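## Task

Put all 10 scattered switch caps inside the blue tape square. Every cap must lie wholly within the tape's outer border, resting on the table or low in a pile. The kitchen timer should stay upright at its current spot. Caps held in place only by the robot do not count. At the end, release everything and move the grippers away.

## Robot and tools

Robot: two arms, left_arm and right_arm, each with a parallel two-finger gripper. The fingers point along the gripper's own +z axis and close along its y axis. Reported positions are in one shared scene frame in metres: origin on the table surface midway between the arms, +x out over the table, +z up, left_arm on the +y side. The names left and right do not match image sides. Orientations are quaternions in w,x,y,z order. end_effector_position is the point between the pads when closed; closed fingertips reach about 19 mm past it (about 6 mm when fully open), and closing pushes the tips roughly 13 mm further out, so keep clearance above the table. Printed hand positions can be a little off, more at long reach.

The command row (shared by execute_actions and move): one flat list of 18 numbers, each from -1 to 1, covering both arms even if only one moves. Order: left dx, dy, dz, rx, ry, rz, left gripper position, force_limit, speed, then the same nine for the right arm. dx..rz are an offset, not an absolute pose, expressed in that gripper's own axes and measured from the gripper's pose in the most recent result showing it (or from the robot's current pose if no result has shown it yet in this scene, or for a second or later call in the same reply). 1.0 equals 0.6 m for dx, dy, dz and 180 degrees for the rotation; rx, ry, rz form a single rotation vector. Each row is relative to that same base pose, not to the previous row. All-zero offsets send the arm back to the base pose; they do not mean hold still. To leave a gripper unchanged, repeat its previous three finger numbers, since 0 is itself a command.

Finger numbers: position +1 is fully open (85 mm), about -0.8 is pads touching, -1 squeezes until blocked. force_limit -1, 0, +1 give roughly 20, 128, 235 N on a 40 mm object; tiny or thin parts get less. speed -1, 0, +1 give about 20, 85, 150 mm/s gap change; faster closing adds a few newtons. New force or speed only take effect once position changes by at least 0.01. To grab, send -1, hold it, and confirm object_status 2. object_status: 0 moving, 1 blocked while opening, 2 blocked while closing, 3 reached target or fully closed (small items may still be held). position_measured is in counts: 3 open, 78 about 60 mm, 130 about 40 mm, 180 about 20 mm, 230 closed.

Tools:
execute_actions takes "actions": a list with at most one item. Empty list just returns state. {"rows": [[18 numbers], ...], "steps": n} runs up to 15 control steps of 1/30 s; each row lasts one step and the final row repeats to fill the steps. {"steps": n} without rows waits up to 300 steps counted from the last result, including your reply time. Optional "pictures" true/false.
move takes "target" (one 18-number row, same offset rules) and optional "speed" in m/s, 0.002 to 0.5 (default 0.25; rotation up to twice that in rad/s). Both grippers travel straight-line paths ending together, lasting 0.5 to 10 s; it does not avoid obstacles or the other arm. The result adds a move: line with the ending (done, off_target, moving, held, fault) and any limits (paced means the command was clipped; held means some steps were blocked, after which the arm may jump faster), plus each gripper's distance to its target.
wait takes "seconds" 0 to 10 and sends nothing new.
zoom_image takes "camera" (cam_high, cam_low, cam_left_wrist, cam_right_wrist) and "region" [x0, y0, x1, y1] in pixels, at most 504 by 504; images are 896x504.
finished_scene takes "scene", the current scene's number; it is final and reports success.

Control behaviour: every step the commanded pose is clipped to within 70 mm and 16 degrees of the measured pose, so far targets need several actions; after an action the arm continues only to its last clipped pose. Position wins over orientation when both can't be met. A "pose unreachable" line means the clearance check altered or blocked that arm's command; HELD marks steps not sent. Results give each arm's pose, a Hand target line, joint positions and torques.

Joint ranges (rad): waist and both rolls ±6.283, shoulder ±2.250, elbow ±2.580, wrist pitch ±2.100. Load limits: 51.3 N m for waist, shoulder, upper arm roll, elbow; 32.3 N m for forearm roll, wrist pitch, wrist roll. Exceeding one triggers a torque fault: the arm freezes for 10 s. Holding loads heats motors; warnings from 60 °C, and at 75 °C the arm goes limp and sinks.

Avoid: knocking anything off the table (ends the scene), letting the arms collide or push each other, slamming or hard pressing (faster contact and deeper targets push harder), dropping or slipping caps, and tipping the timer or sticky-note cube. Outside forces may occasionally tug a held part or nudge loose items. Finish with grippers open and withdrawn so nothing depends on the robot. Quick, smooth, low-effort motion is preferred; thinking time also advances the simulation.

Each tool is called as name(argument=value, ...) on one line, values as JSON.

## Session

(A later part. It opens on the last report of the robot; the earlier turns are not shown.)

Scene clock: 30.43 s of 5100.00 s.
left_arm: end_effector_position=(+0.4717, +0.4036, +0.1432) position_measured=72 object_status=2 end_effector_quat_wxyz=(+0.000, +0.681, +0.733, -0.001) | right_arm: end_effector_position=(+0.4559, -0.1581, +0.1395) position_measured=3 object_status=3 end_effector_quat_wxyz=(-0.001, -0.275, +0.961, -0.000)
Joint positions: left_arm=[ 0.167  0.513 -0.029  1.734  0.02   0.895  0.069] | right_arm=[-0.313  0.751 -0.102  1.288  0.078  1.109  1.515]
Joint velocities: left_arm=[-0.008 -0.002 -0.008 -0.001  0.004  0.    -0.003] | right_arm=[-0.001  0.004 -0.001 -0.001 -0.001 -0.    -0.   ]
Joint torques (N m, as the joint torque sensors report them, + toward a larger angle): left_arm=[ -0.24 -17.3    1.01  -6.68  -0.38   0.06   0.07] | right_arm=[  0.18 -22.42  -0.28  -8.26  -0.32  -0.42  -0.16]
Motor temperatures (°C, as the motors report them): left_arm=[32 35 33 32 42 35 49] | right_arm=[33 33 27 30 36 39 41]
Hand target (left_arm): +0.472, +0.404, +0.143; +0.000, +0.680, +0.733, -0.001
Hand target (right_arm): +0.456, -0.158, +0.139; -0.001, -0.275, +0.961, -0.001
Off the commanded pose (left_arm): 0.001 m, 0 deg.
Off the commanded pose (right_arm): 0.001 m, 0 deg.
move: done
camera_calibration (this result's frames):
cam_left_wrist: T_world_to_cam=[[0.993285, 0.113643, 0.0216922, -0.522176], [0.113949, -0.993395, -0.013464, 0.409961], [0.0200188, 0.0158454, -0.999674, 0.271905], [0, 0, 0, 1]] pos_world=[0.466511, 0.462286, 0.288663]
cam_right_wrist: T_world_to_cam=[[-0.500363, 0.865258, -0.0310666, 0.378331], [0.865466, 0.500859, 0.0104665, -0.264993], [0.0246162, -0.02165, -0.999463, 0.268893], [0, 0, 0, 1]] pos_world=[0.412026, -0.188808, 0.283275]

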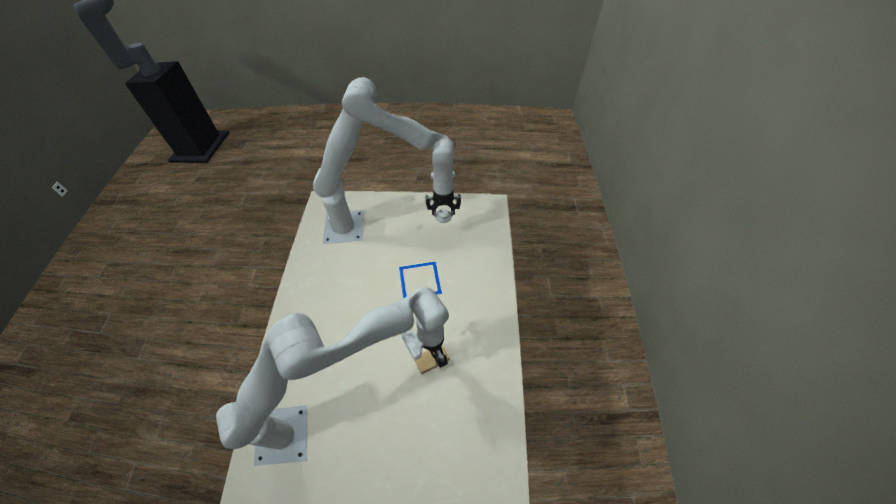

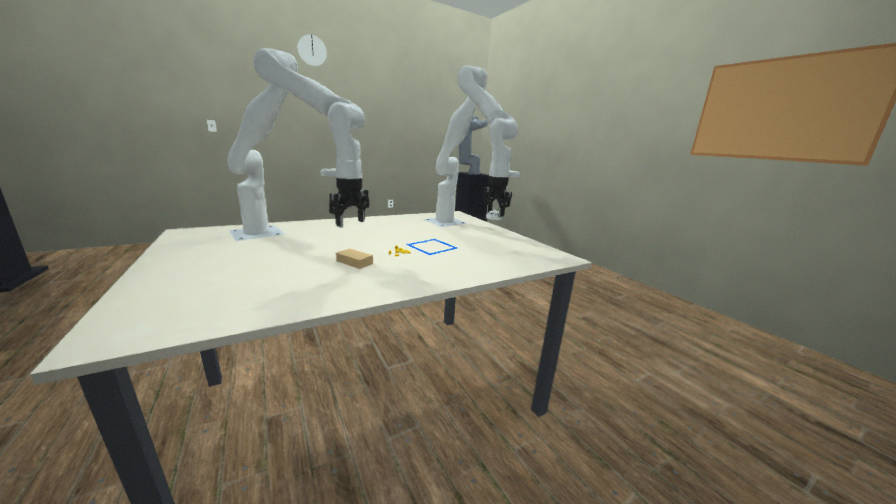

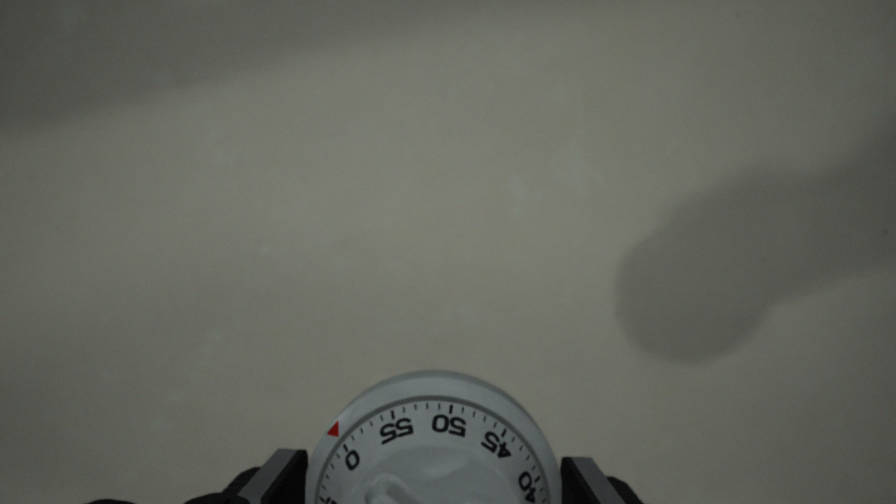

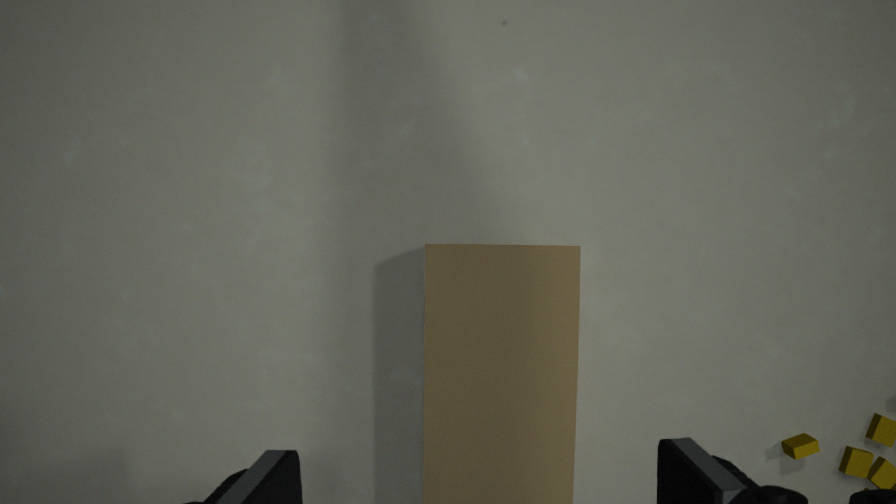

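move(target=[0,0,0,0,0,0,-1,-0.6,-0.3,-0.01,0.016,0.182,0,0,0,1,0,0], speed=0.1)

move(target=[0,0,0,0,0,0,-1,-0.6,-0.3,0,0,0,0,0,0,-1,-0.6,-0.3])

move(target=[0,0,0,0,0,0,-1,-0.6,-0.3,-0.017,0.149,-0.001,0,0,0.133,-1,-0.6,-0.3], speed=0.08)

move(target=[0,0,0,0,0,0,-1,-0.6,-0.3,0,0.14,0,0,0,0,-1,-0.6,-0.3], speed=0.05)

Scene clock: 37.90 s of 5100.00 s.
left_arm: end_effector_position=(+0.4717, +0.4036, +0.1432) position_measured=72 object_status=2 end_effector_quat_wxyz=(+0.000, +0.681, +0.733, -0.001) | right_arm: end_effector_position=(+0.4558, -0.1467, +0.0305) position_measured=3 object_status=3 end_effector_quat_wxyz=(-0.001, -0.275, +0.961, -0.000)
Joint positions: left_arm=[ 0.167  0.513 -0.029  1.734  0.02   0.895  0.07 ] | right_arm=[-0.334  0.909 -0.094  1.359  0.096  0.88   1.485]
Joint velocities: left_arm=[ 0.    -0.     0.    -0.001 -0.     0.001  0.   ] | right_arm=[-0.     0.003 -0.    -0.    -0.    -0.001 -0.002]
Joint torques (N m, as the joint torque sensors report them, + toward a larger angle): left_arm=[  0.08 -17.64   0.52  -6.76  -0.16   0.     0.35] | right_arm=[  0.26 -23.53  -0.47  -6.89  -0.34  -0.5   -0.12]
Motor temperatures (°C, as the motors report them): left_arm=[32 35 33 32 42 35 49] | right_arm=[33 33 27 30 36 39 41]
Hand target (left_arm): +0.472, +0.404, +0.143; +0.000, +0.681, +0.733, -0.001
Hand target (right_arm): +0.456, -0.147, +0.030; -0.001, -0.275, +0.961, -0.000
Off the commanded pose (left_arm): 0.000 m, 0 deg.
Off the commanded pose (right_arm): 0.000 m, 0 deg.
After step 90, 3.03 s passed at rest.
move: done
camera_calibration (this result's frames):
cam_left_wrist: T_world_to_cam=[[0.993285, 0.113645, 0.0216963, -0.522179], [0.113951, -0.993395, -0.0134631, 0.40996], [0.020023, 0.015845, -0.999674, 0.271903], [0, 0, 0, 1]] pos_world=[0.466513, 0.462287, 0.288663]
cam_right_wrist: T_world_to_cam=[[-0.500492, 0.8652, -0.0306151, 0.36502], [0.86539, 0.500983, 0.0107722, -0.269425], [0.0246577, -0.0211026, -0.999473, 0.160252], [0, 0, 0, 1]] pos_world=[0.411895, -0.177457, 0.174245]

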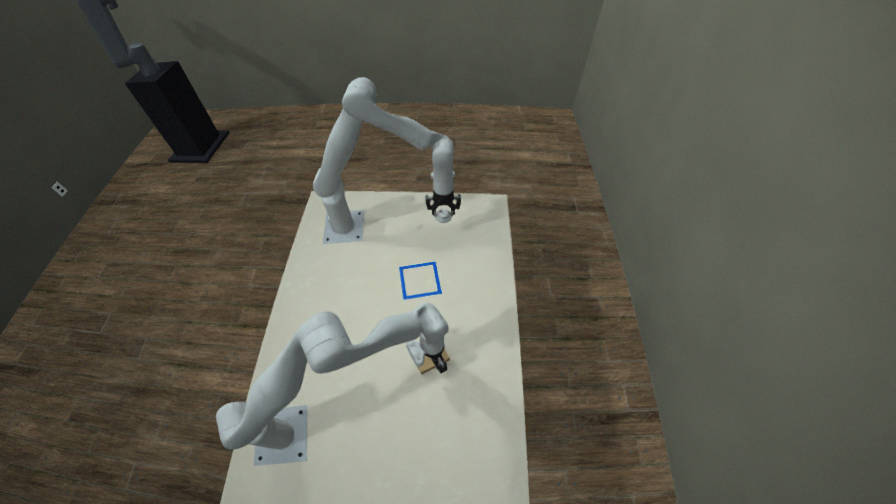

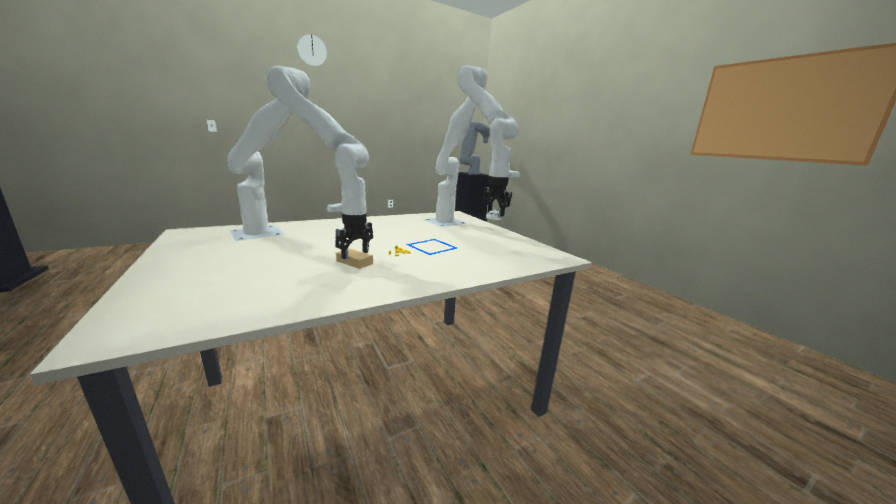

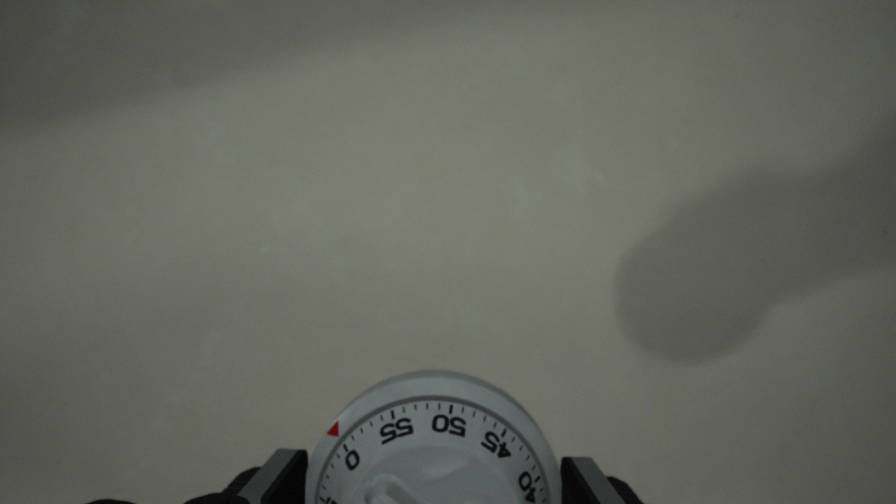

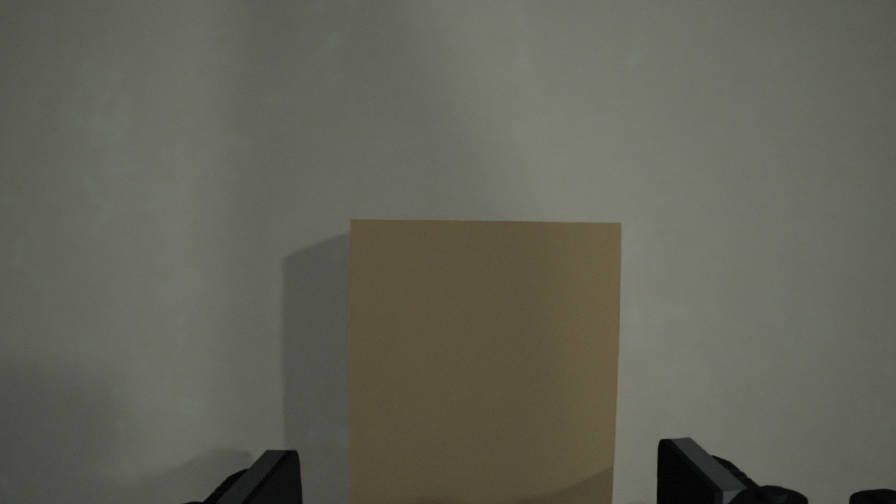

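Scene clock: 38.70 s of 5100.00 s.
left_arm: end_effector_position=(+0.4717, +0.4036, +0.1432) position_measured=72 object_status=2 end_effector_quat_wxyz=(+0.000, +0.681, +0.733, -0.001) | right_arm: end_effector_position=(+0.4559, -0.1466, +0.0316) position_measured=90 object_status=2 end_effector_quat_wxyz=(-0.001, -0.275, +0.961, -0.000)
Joint positions: left_arm=[ 0.167  0.513 -0.029  1.734  0.02   0.895  0.07 ] | right_arm=[-0.334  0.907 -0.094  1.359  0.095  0.881  1.485]
Joint velocities: left_arm=[-0.     0.    -0.     0.     0.     0.    -0.001] | right_arm=[-0.     0.    -0.     0.001  0.    -0.     0.   ]
Joint torques (N m, as the joint torque sensors report them, + toward a larger angle): left_arm=[  0.13 -17.64   1.02  -6.77  -0.31  -0.06   0.54] | right_arm=[  0.26 -22.14  -0.34  -7.05  -0.18  -1.    -0.05]
Motor temperatures (°C, as the motors report them): left_arm=[32 35 33 32 42 35 49] | right_arm=[33 33 27 30 36 39 41]
Hand target (left_arm): +0.472, +0.404, +0.143; +0.000, +0.681, +0.733, -0.001
Hand target (right_arm): +0.456, -0.147, +0.030; -0.001, -0.275, +0.961, -0.000
Off the commanded pose (left_arm): 0.000 m, 0 deg.
Off the commanded pose (right_arm): 0.001 m, 0 deg.
move: done
camera_calibration (this result's frames):
cam_left_wrist: T_world_to_cam=[[0.993284, 0.113645, 0.0216998, -0.522182], [0.113952, -0.993395, -0.0134627, 0.40996], [0.0200265, 0.015845, -0.999674, 0.271902], [0, 0, 0, 1]] pos_world=[0.466514, 0.462287, 0.288663]
cam_right_wrist: T_world_to_cam=[[-0.500319, 0.865302, -0.0305369, 0.364958], [0.865469, 0.500827, 0.0116628, -0.269679], [0.0253856, -0.0205936, -0.999466, 0.161123], [0, 0, 0, 1]] pos_world=[0.411904, -0.177418, 0.175326]

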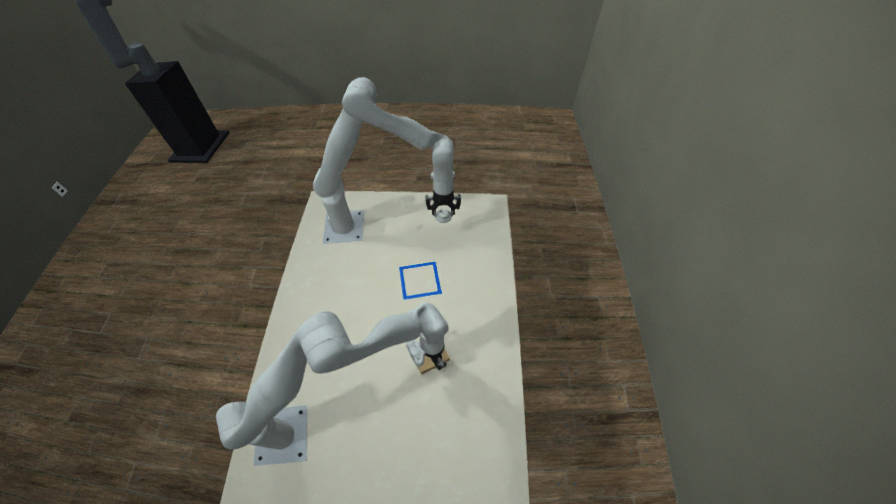

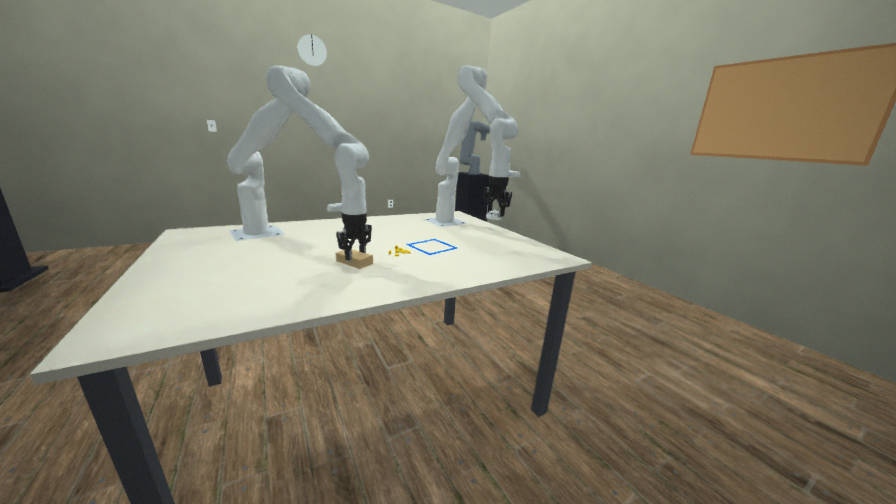

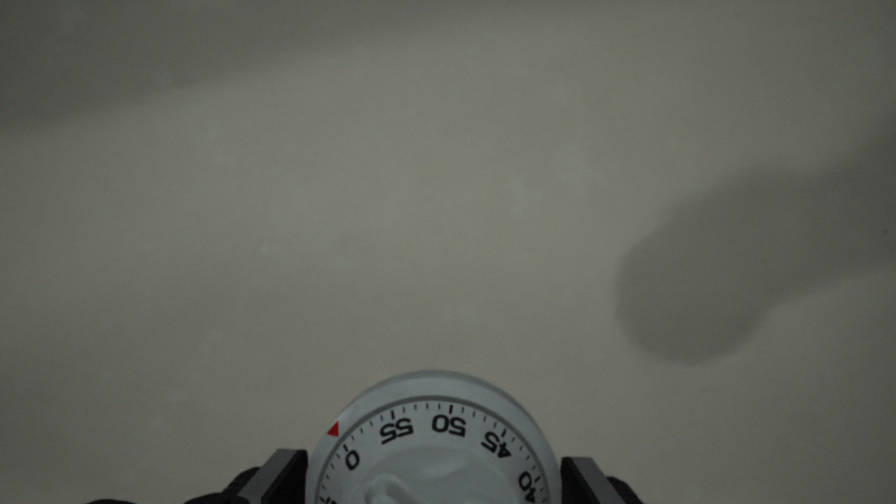

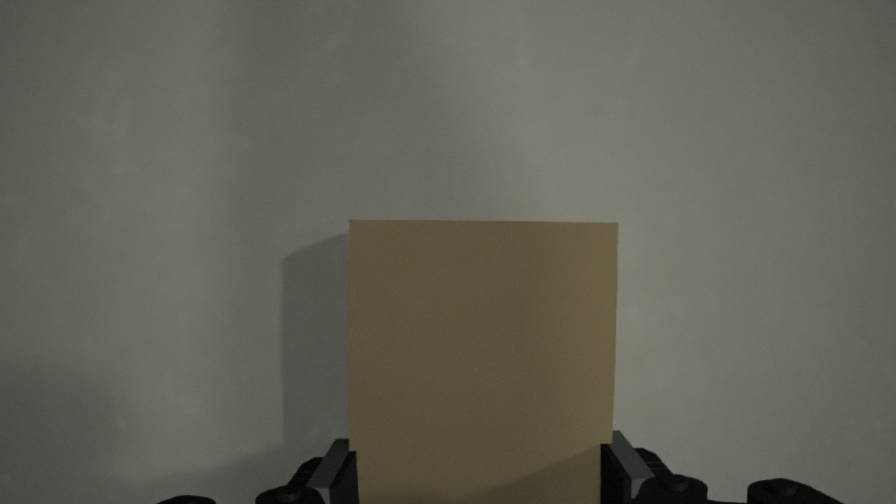

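Scene clock: 41.57 s of 5100.00 s.
left_arm: end_effector_position=(+0.4717, +0.4036, +0.1432) position_measured=72 object_status=2 end_effector_quat_wxyz=(+0.000, +0.681, +0.733, -0.001) | right_arm: end_effector_position=(+0.4173, -0.0656, +0.0323) position_measured=90 object_status=2 end_effector_quat_wxyz=(-0.001, -0.069, +0.998, -0.000)
Joint positions: left_arm=[ 0.167  0.513 -0.029  1.734  0.02   0.895  0.07 ] | right_arm=[-0.547  0.933  0.022  1.296 -0.023  0.915  0.999]
Joint velocities: left_arm=[ 0.001  0.     0.    -0.     0.    -0.     0.   ] | right_arm=[-0.003  0.001 -0.    -0.     0.002  0.001 -0.002]
Joint torques (N m, as the joint torque sensors report them, + toward a larger angle): left_arm=[ -0.15 -17.66   0.96  -6.86  -0.54  -0.08   0.01] | right_arm=[  0.04 -24.67   0.42  -7.43  -0.26  -0.35  -0.06]
Motor temperatures (°C, as the motors report them): left_arm=[32 35 33 32 42 35 49] | right_arm=[33 34 27 30 36 39 41]
Hand target (left_arm): +0.472, +0.404, +0.143; +0.000, +0.681, +0.733, -0.001
Hand target (right_arm): +0.417, -0.065, +0.032; -0.001, -0.070, +0.998, -0.000
Off the commanded pose (left_arm): 0.000 m, 0 deg.
Off the commanded pose (right_arm): 0.000 m, 0 deg.
move: done
camera_calibration (this result's frames):
cam_left_wrist: T_world_to_cam=[[0.993284, 0.113645, 0.0217035, -0.522184], [0.113952, -0.993395, -0.0134623, 0.40996], [0.0200302, 0.015845, -0.999674, 0.2719], [0, 0, 0, 1]] pos_world=[0.466515, 0.462287, 0.288664]
cam_right_wrist: T_world_to_cam=[[-0.105663, 0.993914, -0.0311632, 0.11938], [0.99429, 0.106069, 0.0116785, -0.356505], [0.0149129, -0.0297513, -0.999446, 0.168204], [0, 0, 0, 1]] pos_world=[0.364575, -0.0758348, 0.175995]

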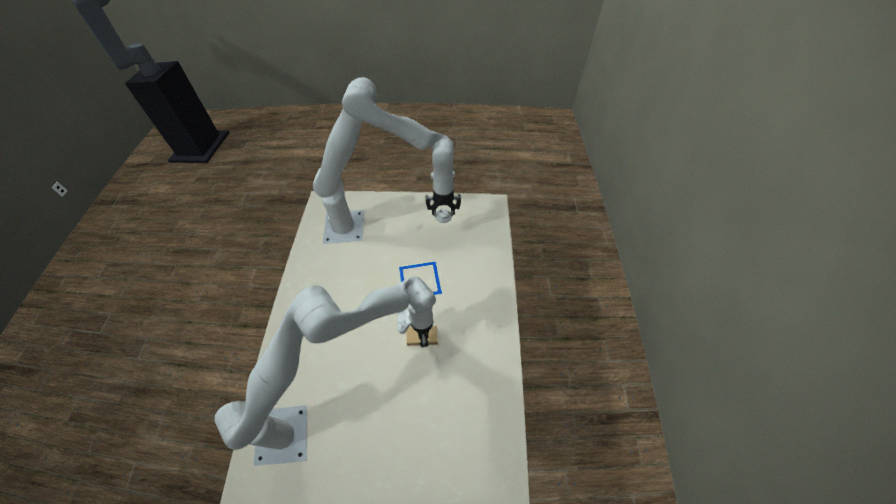

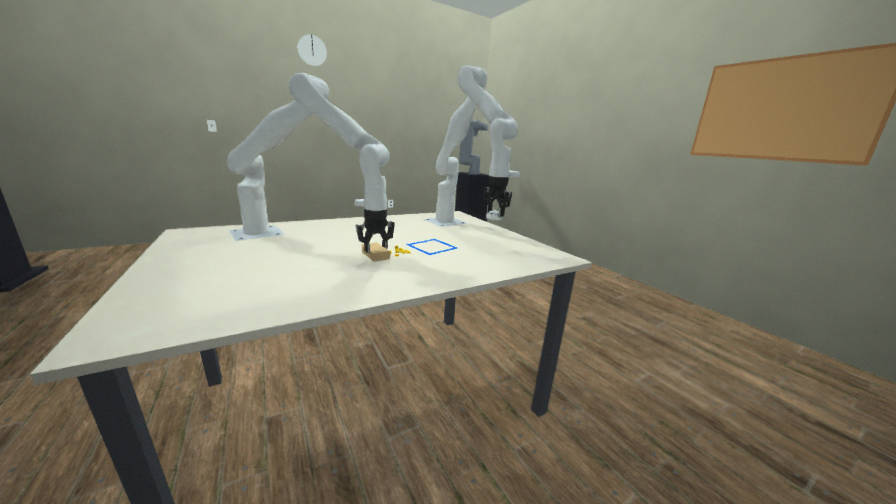

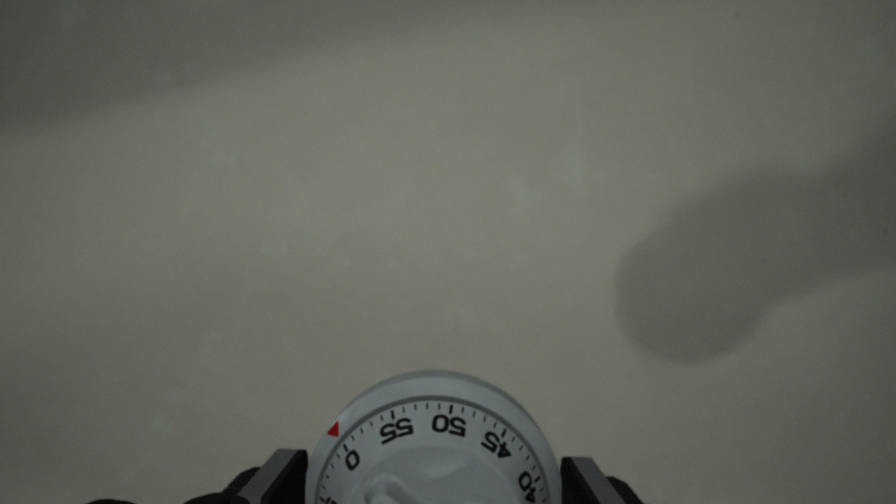

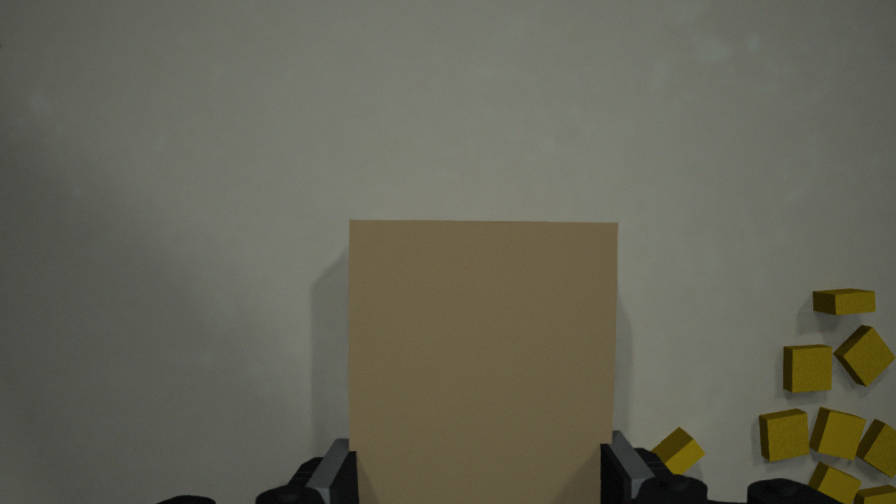

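Scene clock: 43.50 s of 5100.00 s.
left_arm: end_effector_position=(+0.4717, +0.4036, +0.1432) position_measured=72 object_status=2 end_effector_quat_wxyz=(+0.000, +0.681, +0.733, -0.001) | right_arm: end_effector_position=(+0.4058, +0.0174, +0.0326) position_measured=90 object_status=2 end_effector_quat_wxyz=(-0.000, -0.069, +0.998, -0.000)
Joint positions: left_arm=[ 0.167  0.513 -0.029  1.734  0.02   0.895  0.07 ] | right_arm=[-0.66   1.034  0.033  1.057 -0.033  1.051  0.891]
Joint velocities: left_arm=[ 0. -0.  0. -0.  0. -0. -0.] | right_arm=[-0.001  0.004  0.     0.001  0.001  0.001 -0.   ]
Joint torques (N m, as the joint torque sensors report them, + toward a larger angle): left_arm=[  0.09 -17.24   0.63  -6.91  -0.61   0.08   0.44] | right_arm=[  0.23 -26.36   0.37  -8.3   -0.17  -0.55  -0.07]
Motor temperatures (°C, as the motors report them): left_arm=[32 35 33 32 42 35 49] | right_arm=[33 34 27 30 36 39 41]
Hand target (left_arm): +0.472, +0.404, +0.143; +0.000, +0.681, +0.733, -0.001
Hand target (right_arm): +0.406, +0.017, +0.032; -0.001, -0.069, +0.998, -0.000
Off the commanded pose (left_arm): 0.000 m, 0 deg.
Off the commanded pose (right_arm): 0.000 m, 0 deg.
move: done
camera_calibration (this result's frames):
cam_left_wrist: T_world_to_cam=[[0.993284, 0.113645, 0.0217072, -0.522186], [0.113951, -0.993395, -0.0134616, 0.409959], [0.020034, 0.0158448, -0.999674, 0.271899], [0, 0, 0, 1]] pos_world=[0.466517, 0.462287, 0.288664]
cam_right_wrist: T_world_to_cam=[[-0.105073, 0.99398, -0.0310252, 0.0353792], [0.994346, 0.10549, 0.0121497, -0.353908], [0.0153494, -0.0295731, -0.999445, 0.170993], [0, 0, 0, 1]] pos_world=[0.352999, 0.00722449, 0.176296]

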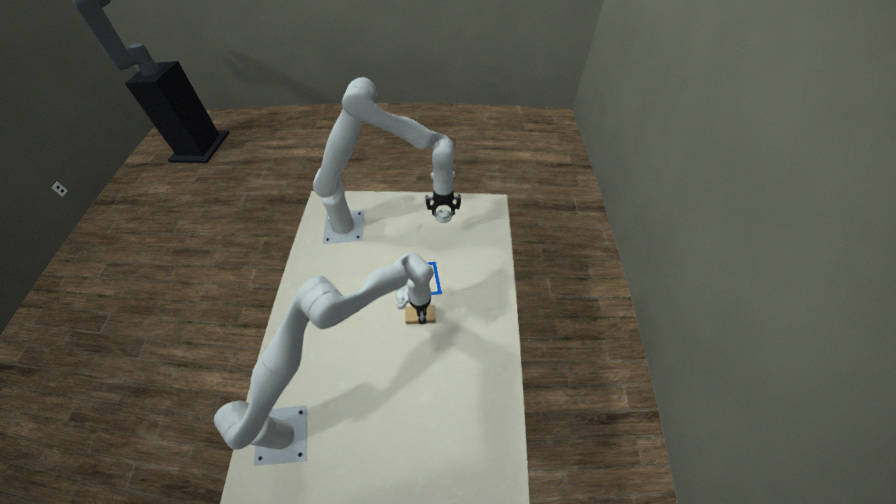

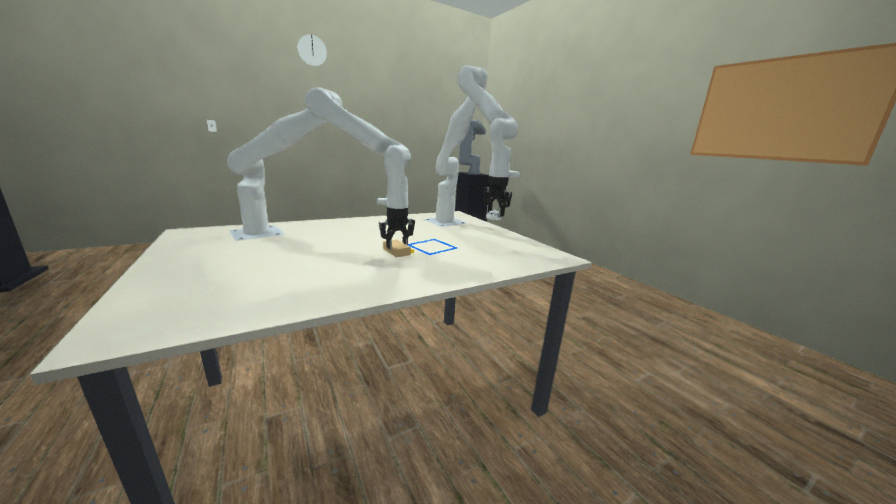

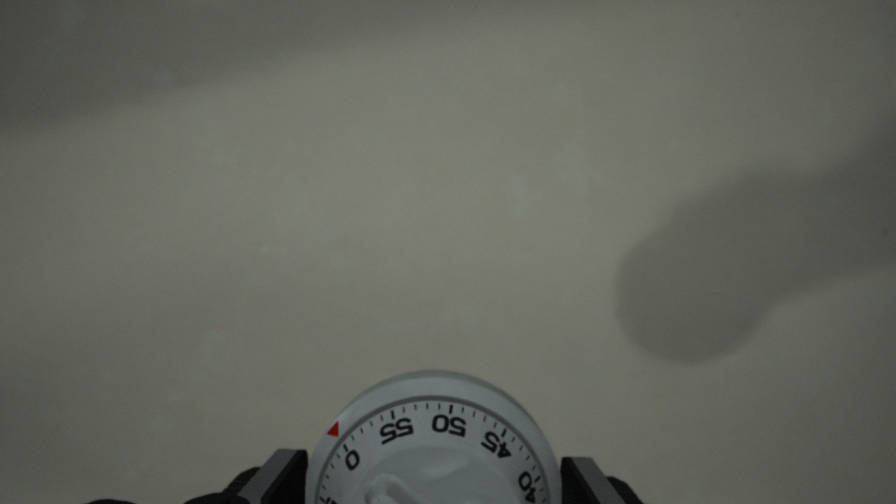

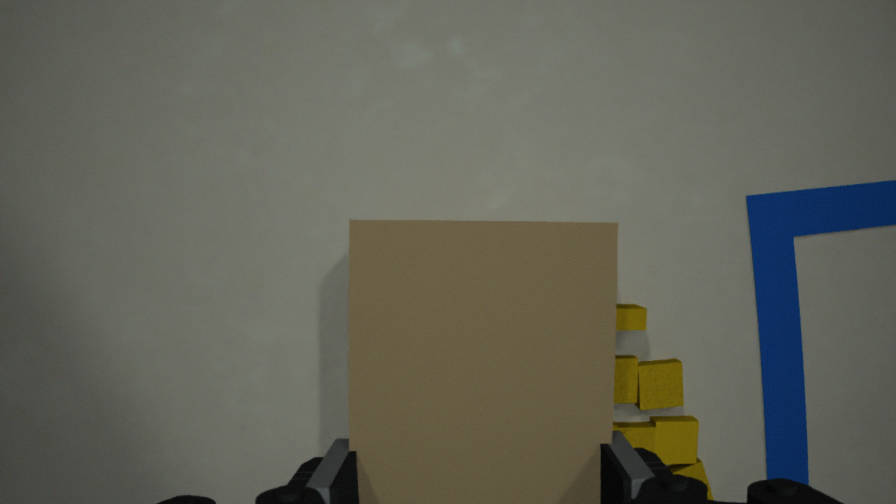

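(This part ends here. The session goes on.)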